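## Task

Take the tube lying on the shelved bench by the window and stand it upright, fully seated, in a free well of the rack by the door. A tube touching the floor is a failure. Every other tube must stay fully seated in its rack. The glass breaks if a tube drops more than a few centimetres (about one well's depth) or is knocked hard, which is a failure. The parked cart, pedal bin and stool are movable. At the end, open the gripper and pull away. The robot must not topple or finish leaning, or the task fails.

## Robot and tools

ROBOT. A TidyBot++: a wheeled base 0.54 m long, 0.50 m wide and 0.38 m tall on four driven casters. It carries a single seven-joint arm with a two-finger gripper. The shoulder sits 0.12 m ahead of the base centre and 0.68 m above the floor. There are two cameras. base_camera is fixed near the front of the base, about 0.34 m up, and tilts down and forward; its images are 644x364. wrist_camera rides on the hand, looks where the fingers point, and gives 644x476 fisheye images. The arm starts folded with the hand pointing down. Something may occasionally nudge a loose object.

FRAMES. Base frame: origin on the floor below the base centre, x forward, y left, z up, in metres. hand_pose is reported in this frame. It is the point midway between the finger pads, with its z axis running out along the fingers and its y axis the closing direction. Odometry is the base frame as it was when the scene began. Heading is in radians, positive to the left, from -3.142 to 3.142. base_tilt is in degrees, positive when leaning forward or right. Both readings carry about 1 degree of fixed bias.

execute_actions(actions, cameras). actions is a list holding one action or none; an empty list only reports state and images. An action may contain:
- base: exactly one key. translate_m is a drive forward (+) or back (-) in metres, -2 to 2. strafe_m is a sideways move, left +, -2 to 2. rotate_rad is a turn in place, counter-clockwise +, -6.3 to 6.3. These are offsets from where the base last reported itself, not positions.
- joints: absolute targets keyed by name, in radians. joint_1_rad (any angle) swings the whole arm about vertical; + is clockwise from above, opposite to heading. joint_2_rad is the shoulder, -2.249 to 2.249. joint_3_rad (any angle) rolls the upper arm; starts near 3.14. joint_4_rad is the elbow, -2.579 to 2.579. joint_5_rad (any angle) rolls the forearm. joint_6_rad is the wrist, -2.099 to 2.099. joint_7_rad (any angle) rolls the hand; with the hand down, + is counter-clockwise from above, and at 1.57 the fingers open toward the robot's left and right. gripper_pos runs 0 (open, about 85 mm between pads) to 1 (closed, squeezing about 100 N per finger). Any-angle joints take the shorter path, so turn in steps under half a revolution. Done tolerances: ±0.039 for joints 1 to 4, ±0.056 for joints 5 to 7, ±0.03 for the gripper.
- speeds: optional caps for this action only. translate_m and strafe_m 0.05 to 0.5 m/s, rotate_rad 0.1 to 1.57 rad/s; the defaults are the maxima. A base move needing more than 8.667 s is refused.
Any unknown key or out-of-range value rejects the whole call and nothing moves. cameras: a list of "base_camera", "wrist_camera" or "all"; omitted means all, [] means none. No action runs longer than 15 s.

ARM GEOMETRY. Upper arm 0.42 m, forearm 0.31 m, hand 0.31 m to the hand point. With joint_1_rad 0, joint_3_rad 3.14 and joint_5_rad 0, the arm moves in the robot's forward vertical plane. Tilt from vertical, forward positive: upper arm = j2, forearm = j2 - j4, hand = j2 - j4 - j6. The reach ahead of the shoulder is the sum of length times sin(tilt); the height above it is the sum of length times cos(tilt). A downward-pointing hand reaches at most about 0.94 m above the floor, and only near the base. Closed fingertips stick out about 20 mm past the hand point.

OTHER TOOLS. wait(seconds, 0 to 10) commands nothing and returns state and images. zoom_image(camera, region=[x0,y0,x1,y1]) magnifies part of that camera's latest image; the region can be up to 504x504 pixels. read_manual(section) returns licence text only. finished_scene(scene) ends the given scene irreversibly and reports success. The goal must be met and remain so.

RESULT LINES. base_status and joint_status describe how the last action ended. done means target reached, though for the base it only means the wheels turned that far; slipping or blocking can leave it short. off_target means it stopped away from the target and may still be pushing. After contact_stop or time_out, the old target is dropped and it holds in place. "joint command not followed" plus a cause means arm targets were withheld, usually for self-collision, and those joints read not_followed. The gripper part still runs. on_its_own lists motion you did not command. motor_effort is a percentage of maximum, with the peak in brackets; readings are noisy. ARM HIT means the arm struck the base or itself. A torque fault happens when a joint sensor exceeds its limit (joints 1-4 104.5 N m, warning 56.7; joints 5-7 51.3 N m, warning 29.4). The arm then freezes for 10 s and the rest of the call is skipped. MOTOR HOT warns from 60 °C. An OVER-TEMPERATURE FAULT at 75 °C lets the arm sink, and the affected keys read limit_stop_at_motor_heat; resend them.

PRACTICAL CAUTIONS. Friction leaves joints a little off target, and the hand can be 1-2 cm from where the targets predict; trust the images. To correct, send each joint its previous command plus (desired minus read). A held object makes the arm sag. While holding, never send a joint its own reading. Holding loads heats motors, so don't linger. A joint left out of an action may still push toward its earlier target. Don't drive while the arm is caught on something about 0.8 m or higher, or the robot can tip. Sideways force on a raised hand can lift wheels; withdrawing the arm or backing away rights it. A blocked base keeps shoving until it times out. Odometry drifts a few centimetres over many moves. Lower tubes gently into the wells, release only when seated, and keep glass off the floor.

Each tool is called after ">>>" by a JSON object that holds its "api" and its "payload", one argument or row to a line.

## Session

>>> {"api": "execute_actions", "payload": {
  "actions": []
}}

Scene clock: 0.00 s.
base_odometry: x=+0.000 y=+0.000 heading=+0.000 (m, m, rad; odometry frame)
base_tilt: forward=-0.2 right=+0.0 (deg)
base_status: not commanded
joint_positions: joint_1_rad=+0.024 joint_2_rad=-0.376 joint_3_rad=+3.173 joint_4_rad=-2.517 joint_5_rad=-0.047 joint_6_rad=-0.922 joint_7_rad=+1.521 gripper_pos=+0.000
joint_status: not commanded
motor_effort: joint_1_rad=-1 joint_2_rad=-2 joint_3_rad=+1 joint_4_rad=+17 joint_5_rad=-1 joint_6_rad=+1 joint_7_rad=+0 (%)
hand_pose: x=+0.2545 y=+0.0070 z=+0.5936 quat_wxyz=(-0.025, +0.997, -0.065, +0.039) (m; base frame)
pictures: base_camera, wrist_camera
Images, in order (width x height): base_camera 644x364, wrist_camera 644x476.

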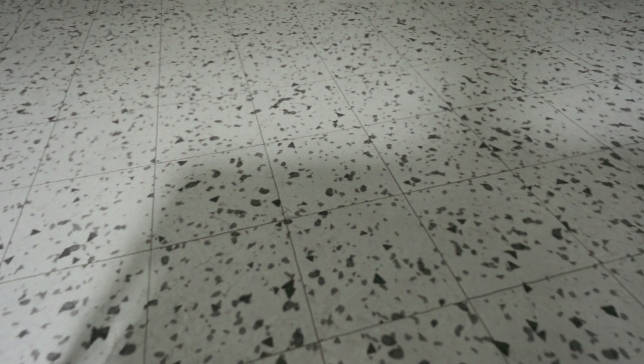

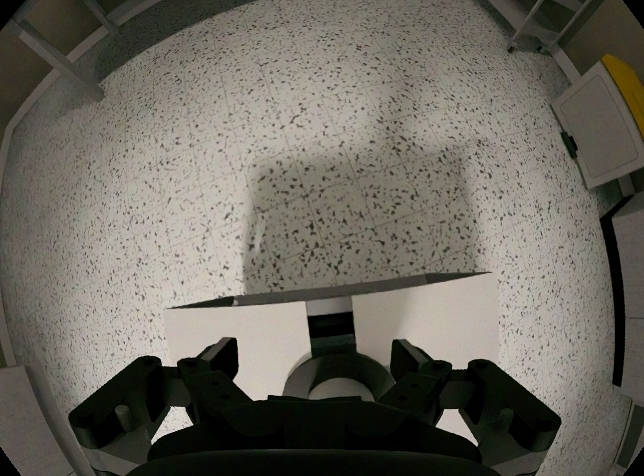

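>>> {"api": "execute_actions", "payload": {
  "actions": [
    {"joints":{"joint_2_rad":-0.4,"joint_4_rad":-1.6,"joint_6_rad":-0.5,"joint_1_rad":0}}
  ],
  "cameras": ["wrist_camera"]
}}

>>> {"api": "execute_actions", "payload": {
  "actions": [
    {"base":{"rotate_rad":2.1}}
  ],
  "cameras": ["wrist_camera"]
}}

>>> {"api": "execute_actions", "payload": {
  "actions": [
    {"base":{"rotate_rad":2.1}}
  ],
  "cameras": ["wrist_camera"]
}}

Scene clock: 7.20 s.
base_odometry: x=+0.000 y=+0.000 heading=+0.000 (m, m, rad; odometry frame)
base_tilt: forward=-0.2 right=+0.1 (deg)
base_status: not commanded
joint_positions: joint_1_rad=+0.015 joint_2_rad=-0.392 joint_3_rad=+3.173 joint_4_rad=-1.611 joint_5_rad=-0.047 joint_6_rad=-0.535 joint_7_rad=+1.521 gripper_pos=+0.000
joint_status: all done
motor_effort: joint_1_rad=+0(1) joint_2_rad=-7(8) joint_3_rad=+1(1) joint_4_rad=+23(23) joint_5_rad=+0(0) joint_6_rad=+9(8) joint_7_rad=+0(0) (%)
hand_pose: x=+0.5597 y=-0.0157 z=+1.1225 quat_wxyz=(-0.029, +0.767, -0.048, +0.639) (m; base frame)
pictures: wrist_camera
camera_calibration (this result's frames):
wrist_camera: T_world_to_cam=[[-0.0533902, -0.993157, -0.103866, 0.132035], [-0.152111, 0.11089, -0.982123, 1.25118], [0.98692, -0.0366365, -0.156991, -0.24535], [0, 0, 0, 1]] pos_world=[0.439509, -0.0166005, 1.20401]
Images, in order (width x height): wrist_camera 644x476.

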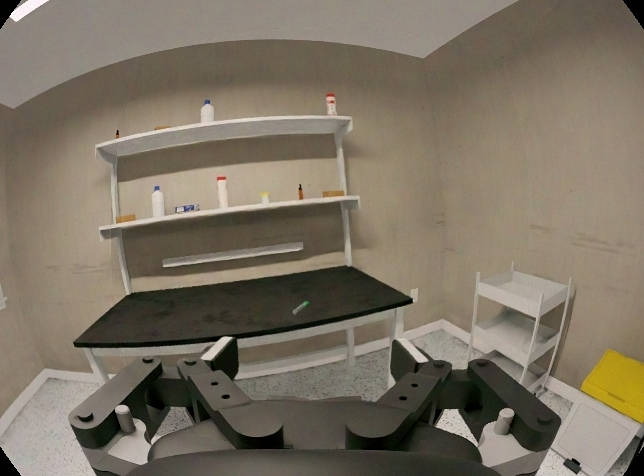

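Scene clock: 9.83 s.
base_odometry: x=+0.000 y=+0.000 heading=+2.099 (m, m, rad; odometry frame)
base_tilt: forward=-0.3 right=+0.1 (deg)
base_status: done
joint_positions: joint_1_rad=+0.009 joint_2_rad=-0.392 joint_3_rad=+3.173 joint_4_rad=-1.611 joint_5_rad=-0.047 joint_6_rad=-0.534 joint_7_rad=+1.521 gripper_pos=+0.000
joint_status: not commanded
motor_effort: joint_1_rad=+0(1) joint_2_rad=-7(10) joint_3_rad=+1(1) joint_4_rad=+23(23) joint_5_rad=+0(0) joint_6_rad=+8(8) joint_7_rad=+0(1) (%)
hand_pose: x=+0.5598 y=-0.0129 z=+1.1226 quat_wxyz=(-0.031, +0.767, -0.045, +0.639) (m; base frame)
pictures: wrist_camera
camera_calibration (this result's frames):
wrist_camera: T_world_to_cam=[[-0.0470237, -0.993479, -0.103868, 0.131279], [-0.152726, 0.109912, -0.982138, 1.25126], [0.987149, -0.0303203, -0.156899, -0.245487], [0, 0, 0, 1]] pos_world=[0.439606, -0.0145482, 1.20403]
Images, in order (width x height): wrist_camera 644x476.

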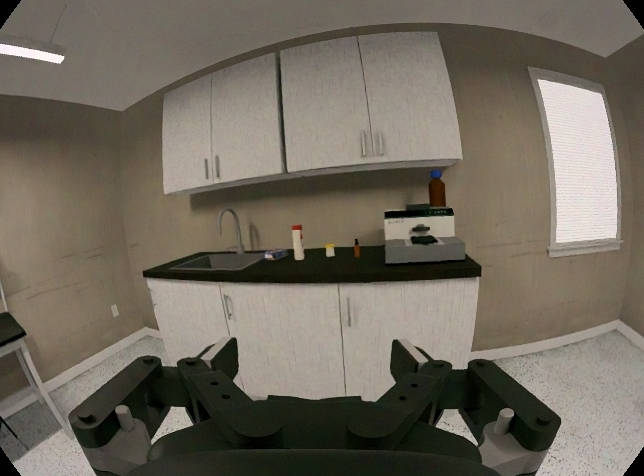

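Scene clock: 12.47 s.
base_odometry: x=+0.000 y=+0.000 heading=-2.084 (m, m, rad; odometry frame)
base_tilt: forward=-0.2 right=+0.1 (deg)
base_status: done
joint_positions: joint_1_rad=+0.007 joint_2_rad=-0.392 joint_3_rad=+3.173 joint_4_rad=-1.611 joint_5_rad=-0.047 joint_6_rad=-0.534 joint_7_rad=+1.521 gripper_pos=+0.000
joint_status: not commanded
motor_effort: joint_1_rad=+0(2) joint_2_rad=-7(9) joint_3_rad=+1(2) joint_4_rad=+23(23) joint_5_rad=+0(1) joint_6_rad=+9(8) joint_7_rad=-1(1) (%)
hand_pose: x=+0.5598 y=-0.0122 z=+1.1226 quat_wxyz=(-0.031, +0.767, -0.045, +0.639) (m; base frame)
pictures: wrist_camera
camera_calibration (this result's frames):
wrist_camera: T_world_to_cam=[[-0.0453812, -0.993552, -0.103898, 0.131104], [-0.152908, 0.109688, -0.982134, 1.25128], [0.987198, -0.0286835, -0.1569, -0.245493], [0, 0, 0, 1]] pos_world=[0.43963, -0.0140337, 1.20403]
Images, in order (width x height): wrist_camera 644x476.

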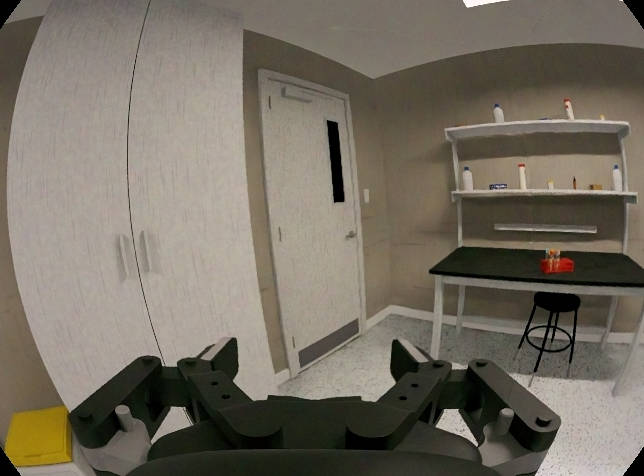

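>>> {"api": "execute_actions", "payload": {
  "actions": [
    {"base":{"rotate_rad":2.084}}
  ],
  "cameras": []
}}

>>> {"api": "execute_actions", "payload": {
  "actions": [
    {"base":{"translate_m":0.4},"joints":{"joint_6_rad":-1.0}}
  ]
}}

Scene clock: 17.80 s.
base_odometry: x=+0.000 y=+0.000 heading=-0.001 (m, m, rad; odometry frame)
base_tilt: forward=-0.2 right=+0.1 (deg)
base_status: done
joint_positions: joint_1_rad=+0.006 joint_2_rad=-0.392 joint_3_rad=+3.173 joint_4_rad=-1.611 joint_5_rad=-0.047 joint_6_rad=-0.534 joint_7_rad=+1.521 gripper_pos=+0.000
joint_status: not commanded
motor_effort: joint_1_rad=+0(2) joint_2_rad=-7(9) joint_3_rad=+1(2) joint_4_rad=+23(23) joint_5_rad=+0(0) joint_6_rad=+9(9) joint_7_rad=-1(0) (%)
hand_pose: x=+0.5598 y=-0.0118 z=+1.1226 quat_wxyz=(-0.032, +0.767, -0.044, +0.639) (m; base frame)
pictures: none
No camera images: the call's "cameras" was empty. Leave "cameras" out to get every camera's image.

Scene clock: 20.03 s.
base_odometry: x=+0.400 y=+0.000 heading=+0.000 (m, m, rad; odometry frame)
base_tilt: forward=-0.2 right=+0.1 (deg)
base_status: done
joint_positions: joint_1_rad=+0.006 joint_2_rad=-0.394 joint_3_rad=+3.173 joint_4_rad=-1.605 joint_5_rad=-0.047 joint_6_rad=-0.984 joint_7_rad=+1.521 gripper_pos=+0.000
joint_status: all done
motor_effort: joint_1_rad=+0(1) joint_2_rad=-6(9) joint_3_rad=+1(1) joint_4_rad=+22(24) joint_5_rad=-1(1) joint_6_rad=+8(8) joint_7_rad=+1(1) (%)
hand_pose: x=+0.5047 y=-0.0037 z=+0.9996 quat_wxyz=(-0.032, +0.889, -0.043, +0.455) (m; base frame)
pictures: base_camera, wrist_camera
camera_calibration (this result's frames):
wrist_camera: T_world_to_cam=[[-0.0620463, -0.994169, -0.0881895, 0.116988], [-0.559551, 0.107817, -0.821753, 1.16607], [0.82647, -0.00164027, -0.562978, 0.27708], [0, 0, 0, 1]] pos_world=[0.430735, -0.00896178, 1.12453]
Images, in order (width x height): base_camera 644x364, wrist_camera 644x476.

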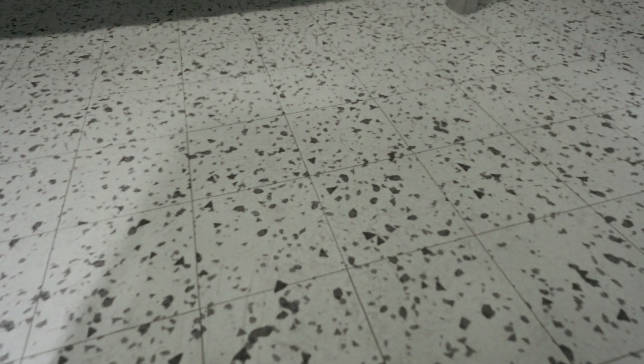

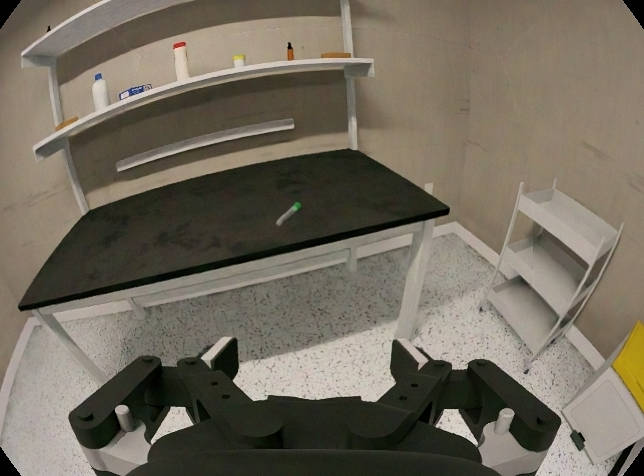

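>>> {"api": "execute_actions", "payload": {
  "actions": [
    {"joints":{"joint_2_rad":0.5,"joint_4_rad":-0.81,"joint_6_rad":-1.835,"joint_3_rad":3.14,"joint_5_rad":0}}
  ],
  "cameras": []
}}

>>> {"api": "execute_actions", "payload": {
  "actions": [
    {"base":{"translate_m":0.4},"speeds":{"translate_m":0.2}}
  ]
}}

Scene clock: 34.90 s.
base_odometry: x=+0.400 y=+0.000 heading=+0.000 (m, m, rad; odometry frame)
base_tilt: forward=-0.2 right=+0.0 (deg)
base_status: not commanded
joint_positions: joint_1_rad=+0.006 joint_2_rad=+0.500 joint_3_rad=+3.160 joint_4_rad=-0.828 joint_5_rad=-0.025 joint_6_rad=-1.797 joint_7_rad=+1.521 gripper_pos=+0.000
joint_status: all done
motor_effort: joint_1_rad=+0(0) joint_2_rad=-34(36) joint_3_rad=+0(0) joint_4_rad=+18(22) joint_5_rad=+0(0) joint_6_rad=+0(7) joint_7_rad=+0(0) (%)
hand_pose: x=+0.6311 y=-0.0013 z=+0.8155 quat_wxyz=(-0.008, +0.999, -0.033, +0.008) (m; base frame)
pictures: none
No camera images: the call's "cameras" was empty. Leave "cameras" out to get every camera's image.

Scene clock: 37.67 s.
base_odometry: x=+0.800 y=+0.001 heading=+0.001 (m, m, rad; odometry frame)
base_tilt: forward=-0.2 right=+0.0 (deg)
base_status: done
joint_positions: joint_1_rad=+0.006 joint_2_rad=+0.501 joint_3_rad=+3.159 joint_4_rad=-0.826 joint_5_rad=-0.024 joint_6_rad=-1.800 joint_7_rad=+1.521 gripper_pos=+0.000
joint_status: not commanded
motor_effort: joint_1_rad=+0(2) joint_2_rad=-34(37) joint_3_rad=+1(1) joint_4_rad=+18(18) joint_5_rad=+0(1) joint_6_rad=+0(1) joint_7_rad=+0(0) (%)
hand_pose: x=+0.6310 y=-0.0012 z=+0.8151 quat_wxyz=(-0.008, +0.999, -0.033, +0.007) (m; base frame)
pictures: base_camera, wrist_camera
camera_calibration (this result's frames):
wrist_camera: T_world_to_cam=[[-0.0676424, -0.997709, 0.00125023, 0.041578], [-0.996913, 0.0675383, -0.040043, 0.723554], [0.0398668, -0.00395498, -0.999197, 0.920686], [0, 0, 0, 1]] pos_world=[0.687428, -0.00374357, 0.948868]
Images, in order (width x height): base_camera 644x364, wrist_camera 644x476.

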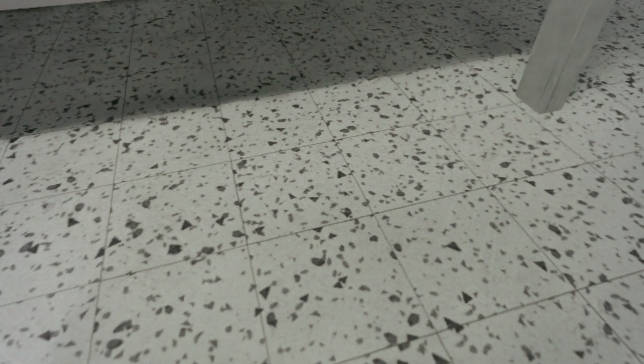

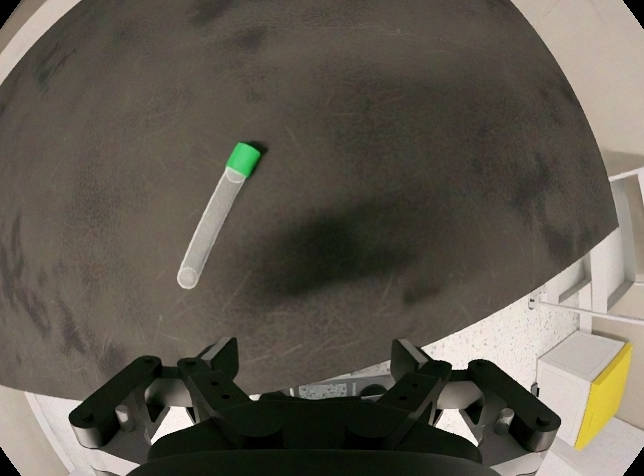

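>>> {"api": "execute_actions", "payload": {
  "actions": [
    {"base":{"translate_m":0.095},"joints":{"joint_7_rad":1.09}}
  ],
  "cameras": []
}}

>>> {"api": "execute_actions", "payload": {
  "actions": [
    {"base":{"strafe_m":0.067},"joints":{"joint_2_rad":0.52,"joint_4_rad":-0.88,"joint_6_rad":-1.78}}
  ],
  "cameras": ["wrist_camera"]
}}

Scene clock: 48.13 s.
base_odometry: x=+0.895 y=+0.001 heading=+0.001 (m, m, rad; odometry frame)
base_tilt: forward=-0.2 right=+0.1 (deg)
base_status: done
joint_positions: joint_1_rad=+0.006 joint_2_rad=+0.504 joint_3_rad=+3.159 joint_4_rad=-0.825 joint_5_rad=-0.024 joint_6_rad=-1.801 joint_7_rad=+1.108 gripper_pos=+0.000
joint_status: all done
motor_effort: joint_1_rad=+0(3) joint_2_rad=-34(37) joint_3_rad=+1(0) joint_4_rad=+17(19) joint_5_rad=+0(1) joint_6_rad=+0(2) joint_7_rad=+0(1) (%)
hand_pose: x=+0.6314 y=-0.0011 z=+0.8139 quat_wxyz=(-0.008, +0.972, -0.237, +0.004) (m; base frame)
pictures: none
No camera images: the call's "cameras" was empty. Leave "cameras" out to get every camera's image.

Scene clock: 49.33 s.
base_odometry: x=+0.896 y=+0.068 heading=+0.001 (m, m, rad; odometry frame)
base_tilt: forward=-0.2 right=+0.1 (deg)
base_status: done
joint_positions: joint_1_rad=-0.004 joint_2_rad=+0.515 joint_3_rad=+3.151 joint_4_rad=-0.870 joint_5_rad=-0.021 joint_6_rad=-1.801 joint_7_rad=+1.108 gripper_pos=+0.000
joint_status: all done
motor_effort: joint_1_rad=-1(3) joint_2_rad=-35(36) joint_3_rad=+0(1) joint_4_rad=+18(18) joint_5_rad=+0(0) joint_6_rad=-1(0) joint_7_rad=+1(0) (%)
hand_pose: x=+0.6217 y=+0.0061 z=+0.7950 quat_wxyz=(-0.003, +0.973, -0.229, -0.023) (m; base frame)
pictures: wrist_camera
camera_calibration (this result's frames):
wrist_camera: T_world_to_cam=[[-0.447144, -0.894193, 0.0219236, 0.267193], [-0.894039, 0.447552, 0.0197991, 0.5992], [-0.0275162, -0.0107475, -0.999564, 0.943235], [0, 0, 0, 1]] pos_world=[0.681136, -0.019114, 0.925102]
Images, in order (width x height): wrist_camera 644x476.

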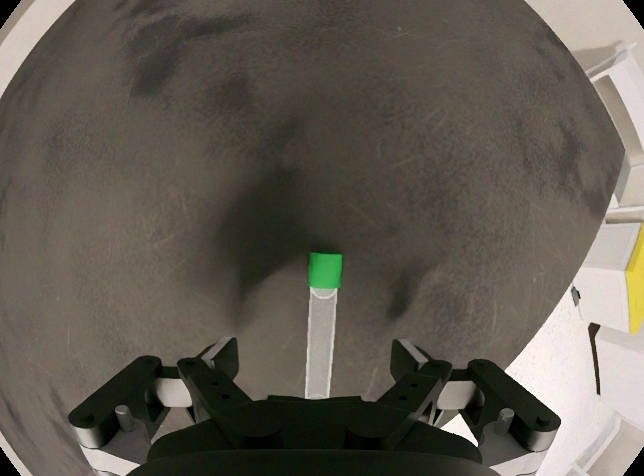

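>>> {"api": "execute_actions", "payload": {
  "actions": [
    {"joints":{"joint_2_rad":0.575,"joint_6_rad":-1.70}}
  ],
  "cameras": ["wrist_camera"]
}}

Scene clock: 54.87 s.
base_odometry: x=+0.896 y=+0.068 heading=+0.001 (m, m, rad; odometry frame)
base_tilt: forward=-0.2 right=+0.0 (deg)
base_status: not commanded
joint_positions: joint_1_rad=-0.004 joint_2_rad=+0.568 joint_3_rad=+3.151 joint_4_rad=-0.869 joint_5_rad=-0.021 joint_6_rad=-1.733 joint_7_rad=+1.108 gripper_pos=+0.000
joint_status: all done
motor_effort: joint_1_rad=+0(1) joint_2_rad=-33(39) joint_3_rad=+1(0) joint_4_rad=+16(19) joint_5_rad=+1(0) joint_6_rad=+0(1) joint_7_rad=+0(1) (%)
hand_pose: x=+0.6481 y=+0.0061 z=+0.7674 quat_wxyz=(-0.005, +0.973, -0.230, -0.016) (m; base frame)
pictures: wrist_camera
camera_calibration (this result's frames):
wrist_camera: T_world_to_cam=[[-0.448422, -0.893695, 0.0150569, 0.285698], [-0.893746, 0.44854, 0.00549612, 0.634105], [-0.0116655, -0.0109924, -0.999872, 0.906311], [0, 0, 0, 1]] pos_world=[0.705415, -0.0191326, 0.898407]
Images, in order (width x height): wrist_camera 644x476.

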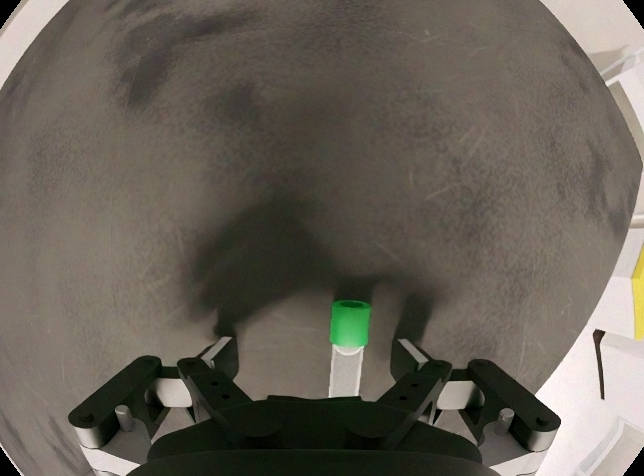

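>>> {"api": "execute_actions", "payload": {
  "actions": [
    {"joints":{"gripper_pos":1}}
  ],
  "cameras": ["wrist_camera"]
}}

>>> {"api": "execute_actions", "payload": {
  "actions": [
    {"joints":{"joint_2_rad":0.35,"joint_6_rad":-1.5}}
  ],
  "cameras": ["wrist_camera"]
}}

Scene clock: 58.87 s.
base_odometry: x=+0.896 y=+0.068 heading=+0.001 (m, m, rad; odometry frame)
base_tilt: forward=-0.3 right=+0.1 (deg)
base_status: not commanded
joint_positions: joint_1_rad=-0.002 joint_2_rad=+0.542 joint_3_rad=+3.151 joint_4_rad=-0.869 joint_5_rad=-0.013 joint_6_rad=-1.732 joint_7_rad=+1.108 gripper_pos=+0.870
joint_status: gripper_pos off_target (ended at +0.870, target +1.000)
motor_effort: joint_1_rad=-1(3) joint_2_rad=-29(34) joint_3_rad=-1(1) joint_4_rad=+15(17) joint_5_rad=-1(2) joint_6_rad=+1(1) joint_7_rad=+0(0) (%)
hand_pose: x=+0.6459 y=+0.0026 z=+0.7808 quat_wxyz=(-0.003, +0.973, -0.231, -0.002) (m; base frame)
pictures: wrist_camera
camera_calibration (this result's frames):
wrist_camera: T_world_to_cam=[[-0.4513, -0.892302, 0.0112428, 0.286154], [-0.892261, 0.451009, -0.0214923, 0.653747], [0.014107, -0.019731, -0.999706, 0.902911], [0, 0, 0, 1]] pos_world=[0.699717, -0.0216947, 0.913479]
Images, in order (width x height): wrist_camera 644x476.

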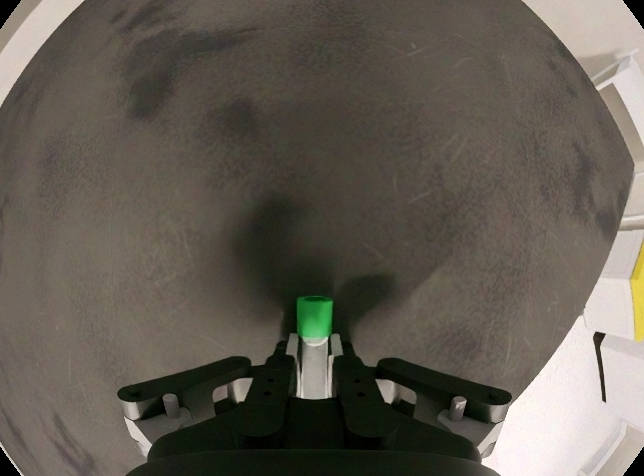

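Scene clock: 60.47 s.
base_odometry: x=+0.896 y=+0.068 heading=+0.001 (m, m, rad; odometry frame)
base_tilt: forward=-0.2 right=+0.1 (deg)
base_status: not commanded
joint_positions: joint_1_rad=-0.002 joint_2_rad=+0.347 joint_3_rad=+3.151 joint_4_rad=-0.876 joint_5_rad=-0.013 joint_6_rad=-1.537 joint_7_rad=+1.108 gripper_pos=+0.870
joint_status: all done
motor_effort: joint_1_rad=+0(2) joint_2_rad=-31(40) joint_3_rad=+0(1) joint_4_rad=+20(20) joint_5_rad=-1(1) joint_6_rad=+4(3) joint_7_rad=-1(0) (%)
hand_pose: x=+0.6736 y=+0.0022 z=+0.8960 quat_wxyz=(-0.047, +0.955, -0.227, +0.184) (m; base frame)
pictures: wrist_camera
camera_calibration (this result's frames):
wrist_camera: T_world_to_cam=[[-0.424008, -0.891602, -0.158945, 0.431171], [-0.818374, 0.45237, -0.354437, 0.929686], [0.387919, -0.0202077, -0.921472, 0.695801], [0, 0, 0, 1]] pos_world=[0.673737, -0.0220681, 1.03921]
Images, in order (width x height): wrist_camera 644x476.

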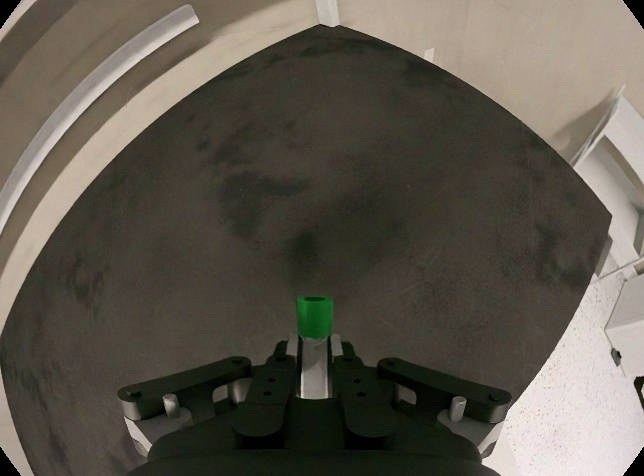

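>>> {"api": "execute_actions", "payload": {
  "actions": [
    {"base":{"translate_m":-0.5},"joints":{"joint_2_rad":-0.2,"joint_4_rad":-1.6,"joint_6_rad":-0.17,"joint_7_rad":1.59}}
  ],
  "cameras": []
}}

>>> {"api": "execute_actions", "payload": {
  "actions": [
    {"base":{"rotate_rad":-2.9}}
  ],
  "cameras": ["wrist_camera"]
}}

Scene clock: 66.10 s.
base_odometry: x=+0.395 y=+0.067 heading=+0.001 (m, m, rad; odometry frame)
base_tilt: forward=-0.2 right=+0.1 (deg)
base_status: done
joint_positions: joint_1_rad=-0.002 joint_2_rad=-0.207 joint_3_rad=+3.151 joint_4_rad=-1.583 joint_5_rad=-0.013 joint_6_rad=-0.205 joint_7_rad=+1.550 gripper_pos=+0.870
joint_status: all done
motor_effort: joint_1_rad=+0(0) joint_2_rad=-15(34) joint_3_rad=+1(0) joint_4_rad=+24(25) joint_5_rad=+0(0) joint_6_rad=+9(9) joint_7_rad=-1(0) (%)
hand_pose: x=+0.6526 y=-0.0025 z=+1.1510 quat_wxyz=(-0.011, +0.711, -0.014, +0.703) (m; base frame)
pictures: none
No camera images: the call's "cameras" was empty. Leave "cameras" out to get every camera's image.

Scene clock: 69.23 s.
base_odometry: x=+0.395 y=+0.067 heading=-2.898 (m, m, rad; odometry frame)
base_tilt: forward=-0.2 right=+0.1 (deg)
base_status: done
joint_positions: joint_1_rad=-0.001 joint_2_rad=-0.193 joint_3_rad=+3.146 joint_4_rad=-1.585 joint_5_rad=-0.013 joint_6_rad=-0.205 joint_7_rad=+1.550 gripper_pos=+0.870
joint_status: not commanded
motor_effort: joint_1_rad=+0(3) joint_2_rad=-15(18) joint_3_rad=+1(4) joint_4_rad=+24(25) joint_5_rad=+0(0) joint_6_rad=+9(9) joint_7_rad=+1(0) (%)
hand_pose: x=+0.6587 y=-0.0004 z=+1.1429 quat_wxyz=(-0.012, +0.716, -0.013, +0.698) (m; base frame)
pictures: wrist_camera
camera_calibration (this result's frames):
wrist_camera: T_world_to_cam=[[-0.0192051, -0.99918, -0.0356318, 0.0541161], [0.00154513, 0.0356086, -0.999365, 1.20299], [0.999814, -0.019248, 0.000859994, -0.528211], [0, 0, 0, 1]] pos_world=[0.527293, 0.00106779, 1.20461]
Images, in order (width x height): wrist_camera 644x476.

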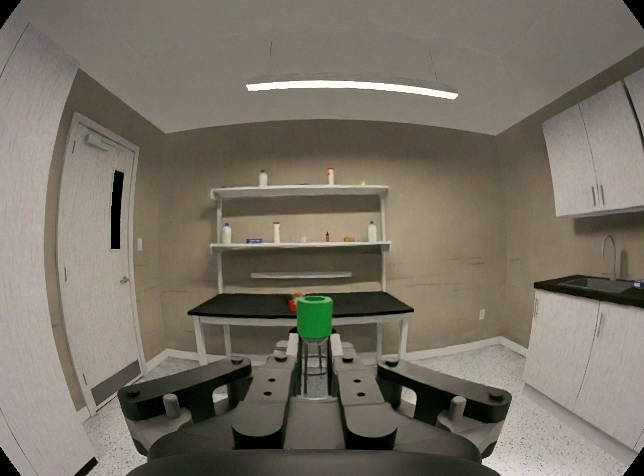

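>>> {"api": "execute_actions", "payload": {
  "actions": [
    {"base":{"translate_m":1.0},"joints":{"joint_1_rad":0.5,"joint_6_rad":-0.6}}
  ]
}}

Scene clock: 74.53 s.
base_odometry: x=-0.576 y=-0.172 heading=-2.899 (m, m, rad; odometry frame)
base_tilt: forward=-0.2 right=+0.1 (deg)
base_status: done
joint_positions: joint_1_rad=+0.490 joint_2_rad=-0.197 joint_3_rad=+3.146 joint_4_rad=-1.587 joint_5_rad=-0.013 joint_6_rad=-0.565 joint_7_rad=+1.550 gripper_pos=+0.870
joint_status: all done
motor_effort: joint_1_rad=+0(1) joint_2_rad=-14(17) joint_3_rad=+1(3) joint_4_rad=+23(25) joint_5_rad=+0(0) joint_6_rad=+8(9) joint_7_rad=+0(0) (%)
hand_pose: x=+0.5741 y=-0.2419 z=+1.0341 quat_wxyz=(+0.125, +0.801, -0.214, +0.545) (m; base frame)
pictures: base_camera, wrist_camera
camera_calibration (this result's frames):
wrist_camera: T_world_to_cam=[[-0.493826, -0.869109, -0.0280382, 0.103365], [-0.292087, 0.196161, -0.936059, 1.24499], [0.819037, -0.454061, -0.350724, -0.0859601], [0, 0, 0, 1]] pos_world=[0.485093, -0.193413, 1.13813]
Images, in order (width x height): base_camera 644x364, wrist_camera 644x476.

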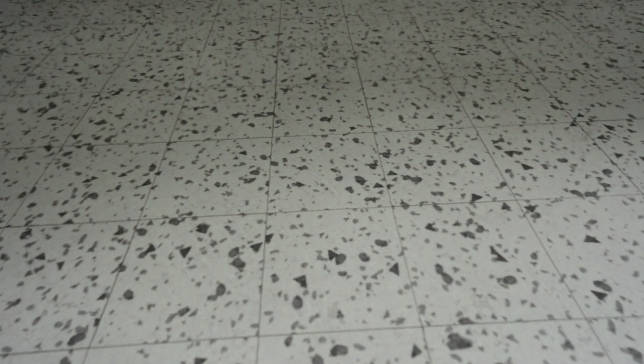

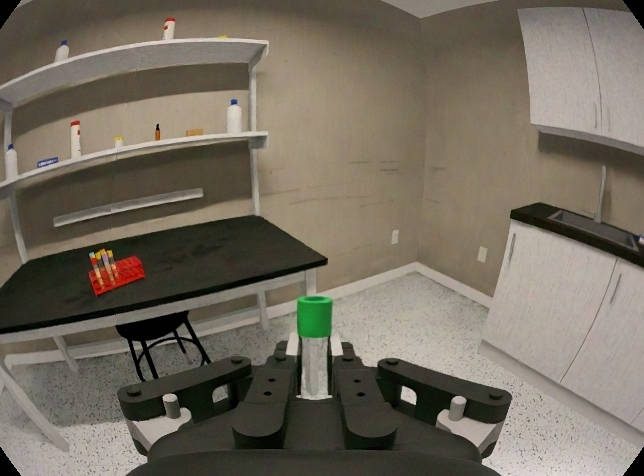

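>>> {"api": "execute_actions", "payload": {
  "actions": [
    {"base":{"translate_m":0.2},"joints":{"joint_1_rad":0,"joint_2_rad":0.77,"joint_4_rad":-0.907,"joint_6_rad":0.14}}
  ],
  "cameras": ["wrist_camera"]
}}

Scene clock: 81.20 s.
base_odometry: x=-0.770 y=-0.220 heading=-2.900 (m, m, rad; odometry frame)
base_tilt: forward=-0.2 right=+0.1 (deg)
base_status: done
joint_positions: joint_1_rad=+0.005 joint_2_rad=+0.771 joint_3_rad=+3.146 joint_4_rad=-0.926 joint_5_rad=-0.013 joint_6_rad=+0.101 joint_7_rad=+1.550 gripper_pos=+0.870
joint_status: all done
motor_effort: joint_1_rad=+0(1) joint_2_rad=-48(49) joint_3_rad=+0(1) joint_4_rad=+24(26) joint_5_rad=+0(1) joint_6_rad=+9(10) joint_7_rad=+0(1) (%)
hand_pose: x=+1.0353 y=-0.0056 z=+0.9363 quat_wxyz=(-0.007, +0.716, -0.014, +0.698) (m; base frame)
pictures: wrist_camera
camera_calibration (this result's frames):
wrist_camera: T_world_to_cam=[[-0.0270936, -0.999135, -0.031538, 0.0531663], [0.00231697, 0.0314868, -0.999501, 0.995423], [0.99963, -0.0271531, 0.00146188, -0.905005], [0, 0, 0, 1]] pos_world=[0.903805, -0.00279603, 0.997927]
Images, in order (width x height): wrist_camera 644x476.

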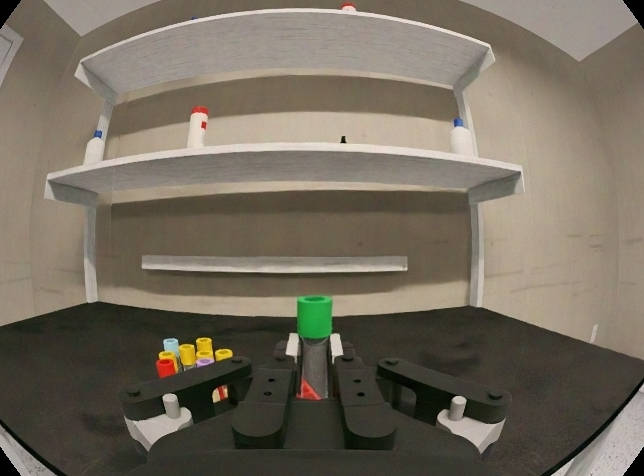

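>>> {"api": "execute_actions", "payload": {
  "actions": [
    {"base":{"translate_m":-0.2},"joints":{"joint_1_rad":0.3}}
  ],
  "cameras": ["wrist_camera"]
}}

>>> {"api": "zoom_image", "payload": {
  "camera": "wrist_camera",
  "region": [60,280,380,420]
}}

Scene clock: 85.03 s.
base_odometry: x=-0.576 y=-0.172 heading=-2.901 (m, m, rad; odometry frame)
base_tilt: forward=-0.1 right=+0.1 (deg)
base_status: done
joint_positions: joint_1_rad=+0.302 joint_2_rad=+0.771 joint_3_rad=+3.146 joint_4_rad=-0.924 joint_5_rad=-0.013 joint_6_rad=+0.103 joint_7_rad=+1.550 gripper_pos=+0.870
joint_status: all done
motor_effort: joint_1_rad=+1(7) joint_2_rad=-48(51) joint_3_rad=+0(3) joint_4_rad=+24(25) joint_5_rad=+0(0) joint_6_rad=+10(9) joint_7_rad=-1(0) (%)
hand_pose: x=+0.9936 y=-0.2734 z=+0.9387 quat_wxyz=(+0.096, +0.704, -0.120, +0.693) (m; base frame)
pictures: wrist_camera
camera_calibration (this result's frames):
wrist_camera: T_world_to_cam=[[-0.318016, -0.947556, -0.0316858, 0.0878595], [0.0158692, 0.0280961, -0.999479, 0.99196], [0.947952, -0.318354, 0.00610195, -0.903244], [0, 0, 0, 1]] pos_world=[0.868431, -0.23217, 0.999739]
Images, in order (width x height): wrist_camera 644x476.

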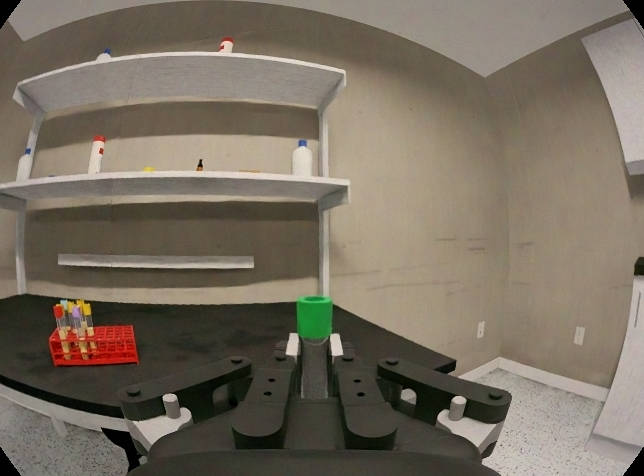

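Region (60, 280, 380, 420) of wrist_camera's 644x476 image, scaled by 1.575; it fills the top 220 rows of this view, and the rest is white.

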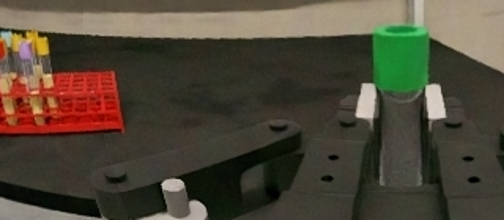

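>>> {"api": "execute_actions", "payload": {
  "actions": [
    {"base":{"translate_m":0.25},"joints":{"joint_1_rad":-0.12,"joint_2_rad":0.68,"joint_6_rad":-0.35}}
  ],
  "cameras": ["wrist_camera"]
}}

Scene clock: 91.17 s.
base_odometry: x=-0.819 y=-0.232 heading=-2.901 (m, m, rad; odometry frame)
base_tilt: forward=-0.2 right=+0.0 (deg)
base_status: done
joint_positions: joint_1_rad=-0.121 joint_2_rad=+0.691 joint_3_rad=+3.141 joint_4_rad=-0.919 joint_5_rad=-0.013 joint_6_rad=-0.314 joint_7_rad=+1.550 gripper_pos=+0.870
joint_status: all done
motor_effort: joint_1_rad=-1(6) joint_2_rad=-45(49) joint_3_rad=+0(2) joint_4_rad=+24(25) joint_5_rad=+0(1) joint_6_rad=+8(9) joint_7_rad=+0(0) (%)
hand_pose: x=+0.9867 y=+0.1077 z=+0.8859 quat_wxyz=(-0.046, +0.820, +0.037, +0.570) (m; base frame)
pictures: wrist_camera
camera_calibration (this result's frames):
wrist_camera: T_world_to_cam=[[0.0961553, -0.994969, -0.0281255, 0.0383921], [-0.322749, -0.00443633, -0.946474, 1.21921], [0.941588, 0.100086, -0.321552, -0.523568], [0, 0, 0, 1]] pos_world=[0.882793, 0.0960096, 0.986677]
Images, in order (width x height): wrist_camera 644x476.

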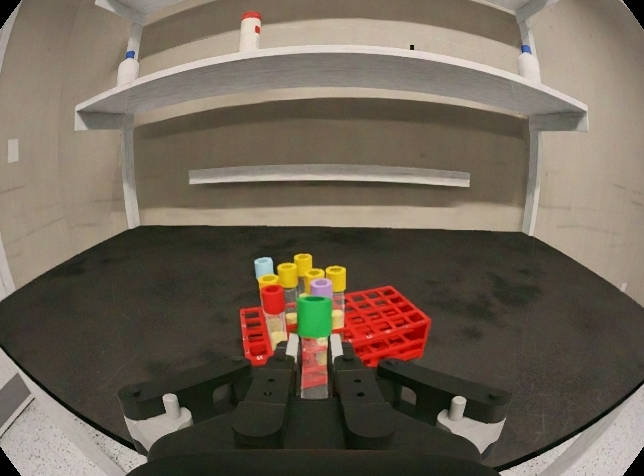

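>>> {"api": "zoom_image", "payload": {
  "camera": "wrist_camera",
  "region": [230,250,450,390]
}}

Region (230, 250, 450, 390) of wrist_camera's 644x476 image, scaled by 2.291; it fills the top 321 rows of this view, and the rest is white.

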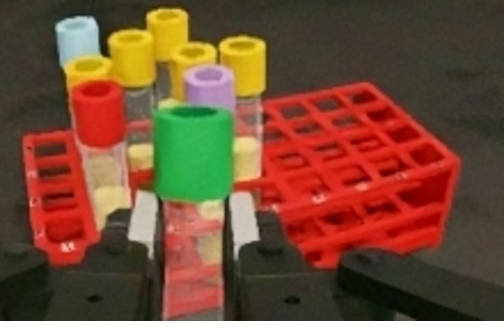

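>>> {"api": "execute_actions", "payload": {
  "actions": [
    {"joints":{"joint_1_rad":0}}
  ],
  "cameras": []
}}

>>> {"api": "execute_actions", "payload": {
  "actions": [
    {"joints":{"joint_2_rad":0.74,"joint_6_rad":0.10},"base":{"strafe_m":0.045}}
  ]
}}

Scene clock: 98.73 s.
base_odometry: x=-0.819 y=-0.232 heading=-2.901 (m, m, rad; odometry frame)
base_tilt: forward=-0.2 right=-0.1 (deg)
base_status: not commanded
joint_positions: joint_1_rad=+0.004 joint_2_rad=+0.691 joint_3_rad=+3.141 joint_4_rad=-0.919 joint_5_rad=-0.013 joint_6_rad=-0.314 joint_7_rad=+1.550 gripper_pos=+0.870
joint_status: all done
motor_effort: joint_1_rad=+0(5) joint_2_rad=-46(46) joint_3_rad=+1(2) joint_4_rad=+24(24) joint_5_rad=+0(0) joint_6_rad=+8(8) joint_7_rad=+0(0) (%)
hand_pose: x=+0.9933 y=-0.0009 z=+0.8859 quat_wxyz=(-0.010, +0.820, -0.014, +0.572) (m; base frame)
pictures: none
No camera images: the call's "cameras" was empty. Leave "cameras" out to get every camera's image.

Scene clock: 99.90 s.
base_odometry: x=-0.808 y=-0.275 heading=-2.901 (m, m, rad; odometry frame)
base_tilt: forward=-0.1 right=+0.0 (deg)
base_status: done
joint_positions: joint_1_rad=-0.006 joint_2_rad=+0.735 joint_3_rad=+3.141 joint_4_rad=-0.918 joint_5_rad=-0.013 joint_6_rad=+0.078 joint_7_rad=+1.550 gripper_pos=+0.870
joint_status: all done
motor_effort: joint_1_rad=+0(5) joint_2_rad=-47(49) joint_3_rad=+1(1) joint_4_rad=+24(25) joint_5_rad=+0(0) joint_6_rad=+8(10) joint_7_rad=+0(1) (%)
hand_pose: x=+1.0257 y=+0.0063 z=+0.9665 quat_wxyz=(-0.014, +0.709, -0.010, +0.705) (m; base frame)
pictures: base_camera, wrist_camera
camera_calibration (this result's frames):
wrist_camera: T_world_to_cam=[[-0.0122758, -0.999302, -0.0352931, 0.0541351], [0.0220171, 0.0350171, -0.999144, 1.00468], [0.999682, -0.0130423, 0.0215719, -0.914799], [0, 0, 0, 1]] pos_world=[0.893053, 0.00698517, 1.02547]
Images, in order (width x height): base_camera 644x364, wrist_camera 644x476.

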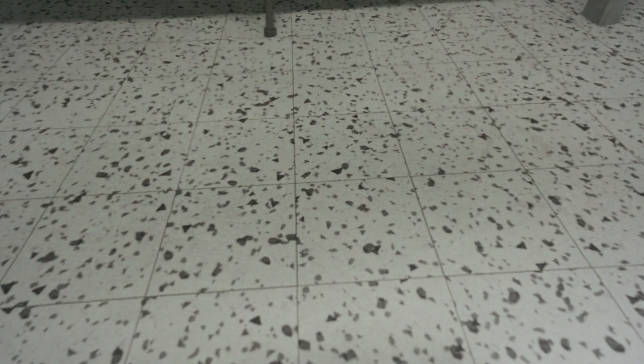

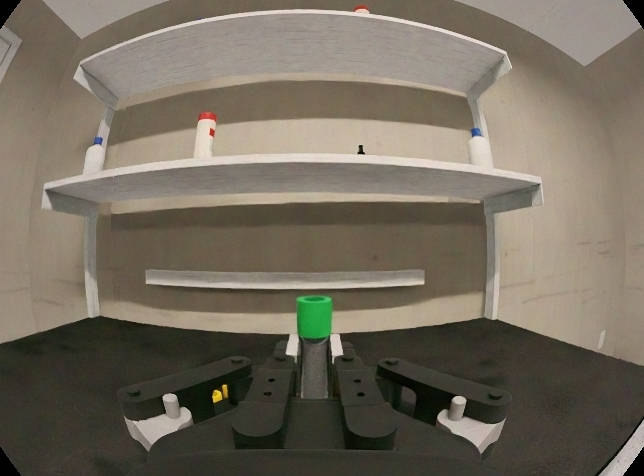

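>>> {"api": "execute_actions", "payload": {
  "actions": [
    {"base":{"translate_m":0.085},"joints":{"joint_2_rad":0.83,"joint_6_rad":0.17},"speeds":{"translate_m":0.1}}
  ],
  "cameras": ["wrist_camera"]
}}

>>> {"api": "zoom_image", "payload": {
  "camera": "wrist_camera",
  "region": [200,290,440,440]
}}

Scene clock: 103.77 s.
base_odometry: x=-0.891 y=-0.296 heading=-2.901 (m, m, rad; odometry frame)
base_tilt: forward=-0.1 right=+0.0 (deg)
base_status: done
joint_positions: joint_1_rad=-0.006 joint_2_rad=+0.839 joint_3_rad=+3.141 joint_4_rad=-0.914 joint_5_rad=-0.013 joint_6_rad=+0.132 joint_7_rad=+1.550 gripper_pos=+0.870
joint_status: all done
motor_effort: joint_1_rad=+0(2) joint_2_rad=-49(53) joint_3_rad=+0(0) joint_4_rad=+24(26) joint_5_rad=+0(0) joint_6_rad=+9(9) joint_7_rad=-1(1) (%)
hand_pose: x=+1.0520 y=+0.0061 z=+0.8907 quat_wxyz=(-0.013, +0.724, -0.011, +0.689) (m; base frame)
pictures: wrist_camera
camera_calibration (this result's frames):
wrist_camera: T_world_to_cam=[[-0.0146173, -0.999303, -0.034343, 0.0532534], [-0.0232057, 0.0346764, -0.999129, 0.975918], [0.999624, -0.0138077, -0.0236964, -0.899039], [0, 0, 0, 1]] pos_world=[0.922126, 0.00696128, 0.955593]
Images, in order (width x height): wrist_camera 644x476.

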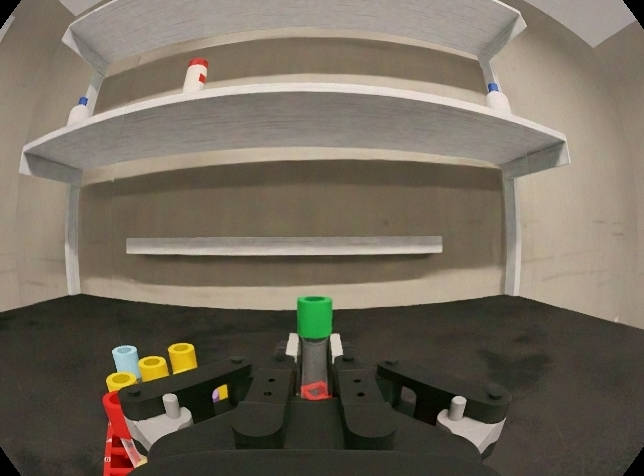

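Region (200, 290, 440, 440) of wrist_camera's 644x476 image, scaled by 2.100; it fills the top 315 rows of this view, and the rest is white.

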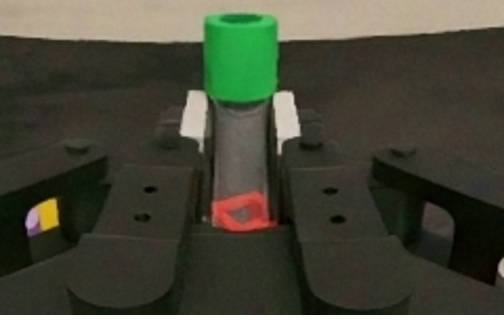

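>>> {"api": "execute_actions", "payload": {
  "actions": [
    {"base":{"translate_m":-0.06},"joints":{"joint_2_rad":0.78,"joint_6_rad":-0.1}}
  ],
  "cameras": ["wrist_camera"]
}}

>>> {"api": "zoom_image", "payload": {
  "camera": "wrist_camera",
  "region": [160,270,480,440]
}}

Scene clock: 111.20 s.
base_odometry: x=-0.833 y=-0.281 heading=-2.901 (m, m, rad; odometry frame)
base_tilt: forward=-0.2 right=+0.1 (deg)
base_status: done
joint_positions: joint_1_rad=-0.005 joint_2_rad=+0.779 joint_3_rad=+3.141 joint_4_rad=-0.914 joint_5_rad=-0.013 joint_6_rad=-0.072 joint_7_rad=+1.550 gripper_pos=+0.870
joint_status: all done
motor_effort: joint_1_rad=+0(4) joint_2_rad=-49(53) joint_3_rad=+0(2) joint_4_rad=+25(25) joint_5_rad=+0(0) joint_6_rad=+9(9) joint_7_rad=+0(0) (%)
hand_pose: x=+1.0320 y=+0.0066 z=+0.8830 quat_wxyz=(-0.013, +0.772, -0.011, +0.635) (m; base frame)
pictures: wrist_camera
camera_calibration (this result's frames):
wrist_camera: T_world_to_cam=[[-0.0170595, -0.999354, -0.0316326, 0.0533064], [-0.166523, 0.0340351, -0.98545, 1.10366], [0.98589, -0.0115438, -0.166996, -0.73853], [0, 0, 0, 1]] pos_world=[0.912803, 0.00718343, 0.965953]
Images, in order (width x height): wrist_camera 644x476.

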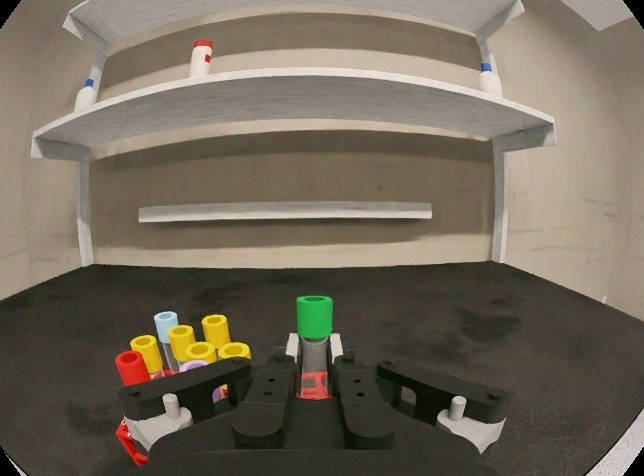

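Region (160, 270, 480, 440) of wrist_camera's 644x476 image, scaled by 1.575; it fills the top 268 rows of this view, and the rest is white.

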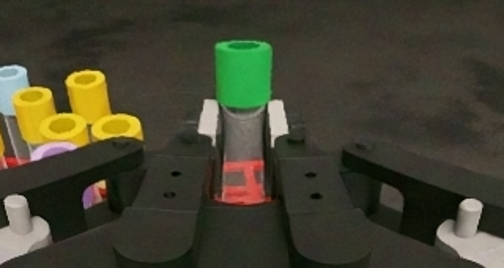

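>>> {"api": "execute_actions", "payload": {
  "actions": [
    {"base":{"translate_m":0.04},"joints":{"joint_2_rad":0.83,"joint_6_rad":0.19,"joint_1_rad":0.02},"speeds":{"translate_m":0.05}}
  ],
  "cameras": ["wrist_camera"]
}}

>>> {"api": "zoom_image", "payload": {
  "camera": "wrist_camera",
  "region": [200,290,440,440]
}}

Scene clock: 122.10 s.
base_odometry: x=-0.871 y=-0.291 heading=-2.901 (m, m, rad; odometry frame)
base_tilt: forward=-0.1 right=+0.1 (deg)
base_status: done
joint_positions: joint_1_rad=+0.010 joint_2_rad=+0.827 joint_3_rad=+3.141 joint_4_rad=-0.914 joint_5_rad=-0.013 joint_6_rad=+0.165 joint_7_rad=+1.550 gripper_pos=+0.870
joint_status: all done
motor_effort: joint_1_rad=+0(3) joint_2_rad=-49(51) joint_3_rad=+0(1) joint_4_rad=+24(25) joint_5_rad=+0(0) joint_6_rad=+9(10) joint_7_rad=+0(1) (%)
hand_pose: x=+1.0498 y=-0.0081 z=+0.9116 quat_wxyz=(-0.008, +0.709, -0.016, +0.705) (m; base frame)
pictures: wrist_camera
camera_calibration (this result's frames):
wrist_camera: T_world_to_cam=[[-0.0286535, -0.998971, -0.0351473, 0.0551474], [0.0217006, 0.0345318, -0.999168, 0.950176], [0.999354, -0.0293924, 0.0206888, -0.936819], [0, 0, 0, 1]] pos_world=[0.917174, -0.00525595, 0.970705]
Images, in order (width x height): wrist_camera 644x476.

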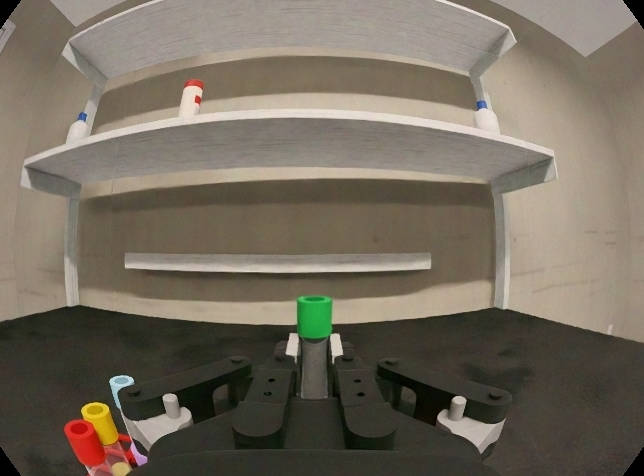

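Region (200, 290, 440, 440) of wrist_camera's 644x476 image, scaled by 2.100; it fills the top 315 rows of this view, and the rest is white.

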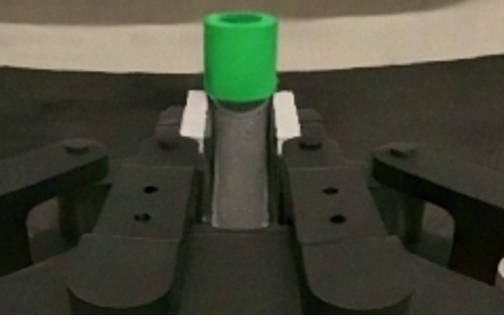

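>>> {"api": "execute_actions", "payload": {
  "actions": [
    {"joints":{"joint_2_rad":0.85,"joint_6_rad":0.30,"joint_4_rad":-0.99}}
  ],
  "cameras": ["wrist_camera"]
}}

>>> {"api": "zoom_image", "payload": {
  "camera": "wrist_camera",
  "region": [160,290,480,470]
}}

Scene clock: 127.13 s.
base_odometry: x=-0.871 y=-0.291 heading=-2.901 (m, m, rad; odometry frame)
base_tilt: forward=-0.1 right=+0.1 (deg)
base_status: not commanded
joint_positions: joint_1_rad=+0.010 joint_2_rad=+0.838 joint_3_rad=+3.141 joint_4_rad=-0.976 joint_5_rad=-0.013 joint_6_rad=+0.269 joint_7_rad=+1.550 gripper_pos=+0.870
joint_status: all done
motor_effort: joint_1_rad=+0(0) joint_2_rad=-48(50) joint_3_rad=+0(0) joint_4_rad=+23(24) joint_5_rad=+0(0) joint_6_rad=+9(9) joint_7_rad=+0(1) (%)
hand_pose: x=+1.0481 y=-0.0085 z=+0.8958 quat_wxyz=(-0.007, +0.698, -0.016, +0.716) (m; base frame)
pictures: wrist_camera
camera_calibration (this result's frames):
wrist_camera: T_world_to_cam=[[-0.0288166, -0.998955, -0.0354894, 0.0546393], [0.053314, 0.0339177, -0.998002, 0.90023], [0.998162, -0.0306511, 0.0522809, -0.96183], [0, 0, 0, 1]] pos_world=[0.913642, -0.00543257, 0.950655]
Images, in order (width x height): wrist_camera 644x476.

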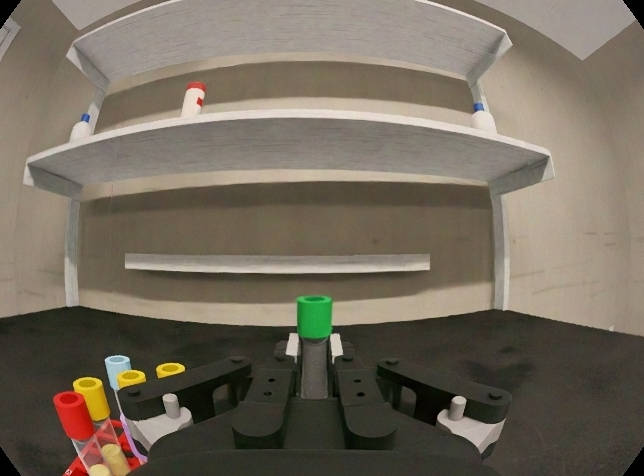

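Region (160, 290, 480, 470) of wrist_camera's 644x476 image, scaled by 1.575; it fills the top 284 rows of this view, and the rest is white.

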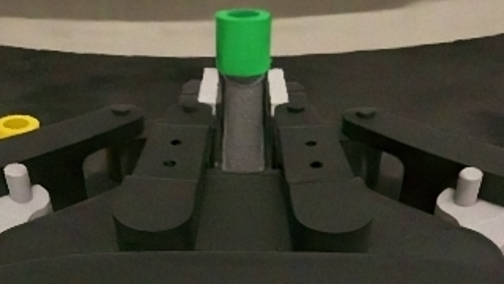

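>>> {"api": "execute_actions", "payload": {
  "actions": [
    {"joints":{"joint_2_rad":0.885,"joint_6_rad":0.33,"joint_4_rad":-1.03}}
  ],
  "cameras": ["wrist_camera"]
}}

>>> {"api": "zoom_image", "payload": {
  "camera": "wrist_camera",
  "region": [160,290,480,470]
}}

Scene clock: 130.87 s.
base_odometry: x=-0.871 y=-0.291 heading=-2.901 (m, m, rad; odometry frame)
base_tilt: forward=-0.2 right=+0.1 (deg)
base_status: not commanded
joint_positions: joint_1_rad=+0.010 joint_2_rad=+0.841 joint_3_rad=+3.141 joint_4_rad=-0.995 joint_5_rad=-0.013 joint_6_rad=+0.312 joint_7_rad=+1.550 gripper_pos=+0.870
joint_status: joint_2_rad off_target (ended at +0.841, target +0.885); the others done
motor_effort: joint_1_rad=+1(1) joint_2_rad=-43(48) joint_3_rad=+1(0) joint_4_rad=+20(23) joint_5_rad=+0(0) joint_6_rad=+6(9) joint_7_rad=-1(1) (%)
hand_pose: x=+1.0468 y=-0.0087 z=+0.8950 quat_wxyz=(-0.007, +0.690, -0.016, +0.724) (m; base frame)
pictures: wrist_camera
camera_calibration (this result's frames):
wrist_camera: T_world_to_cam=[[-0.0285795, -0.998951, -0.0357655, 0.0544245], [0.0746964, 0.0335458, -0.996642, 0.875899], [0.996797, -0.0311551, 0.0736593, -0.978276], [0, 0, 0, 1]] pos_world=[0.911271, -0.00549361, 0.946963]
Images, in order (width x height): wrist_camera 644x476.

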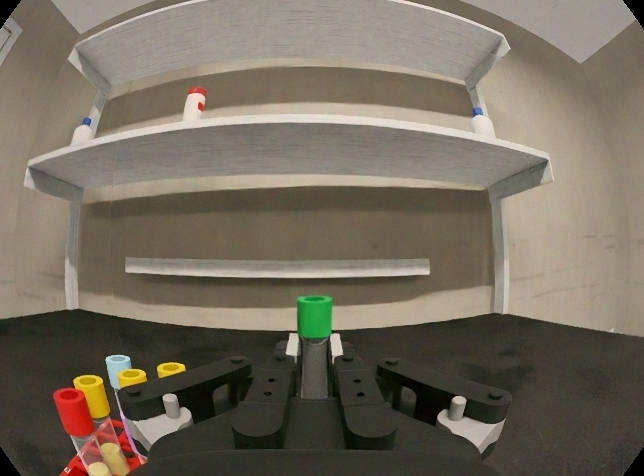

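Region (160, 290, 480, 470) of wrist_camera's 644x476 image, scaled by 1.575; it fills the top 284 rows of this view, and the rest is white.

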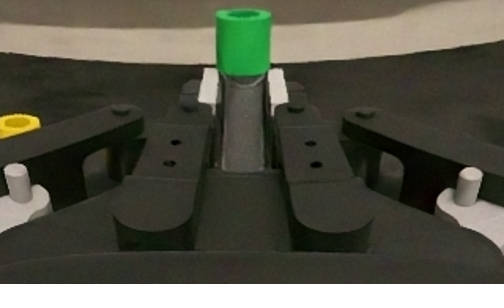

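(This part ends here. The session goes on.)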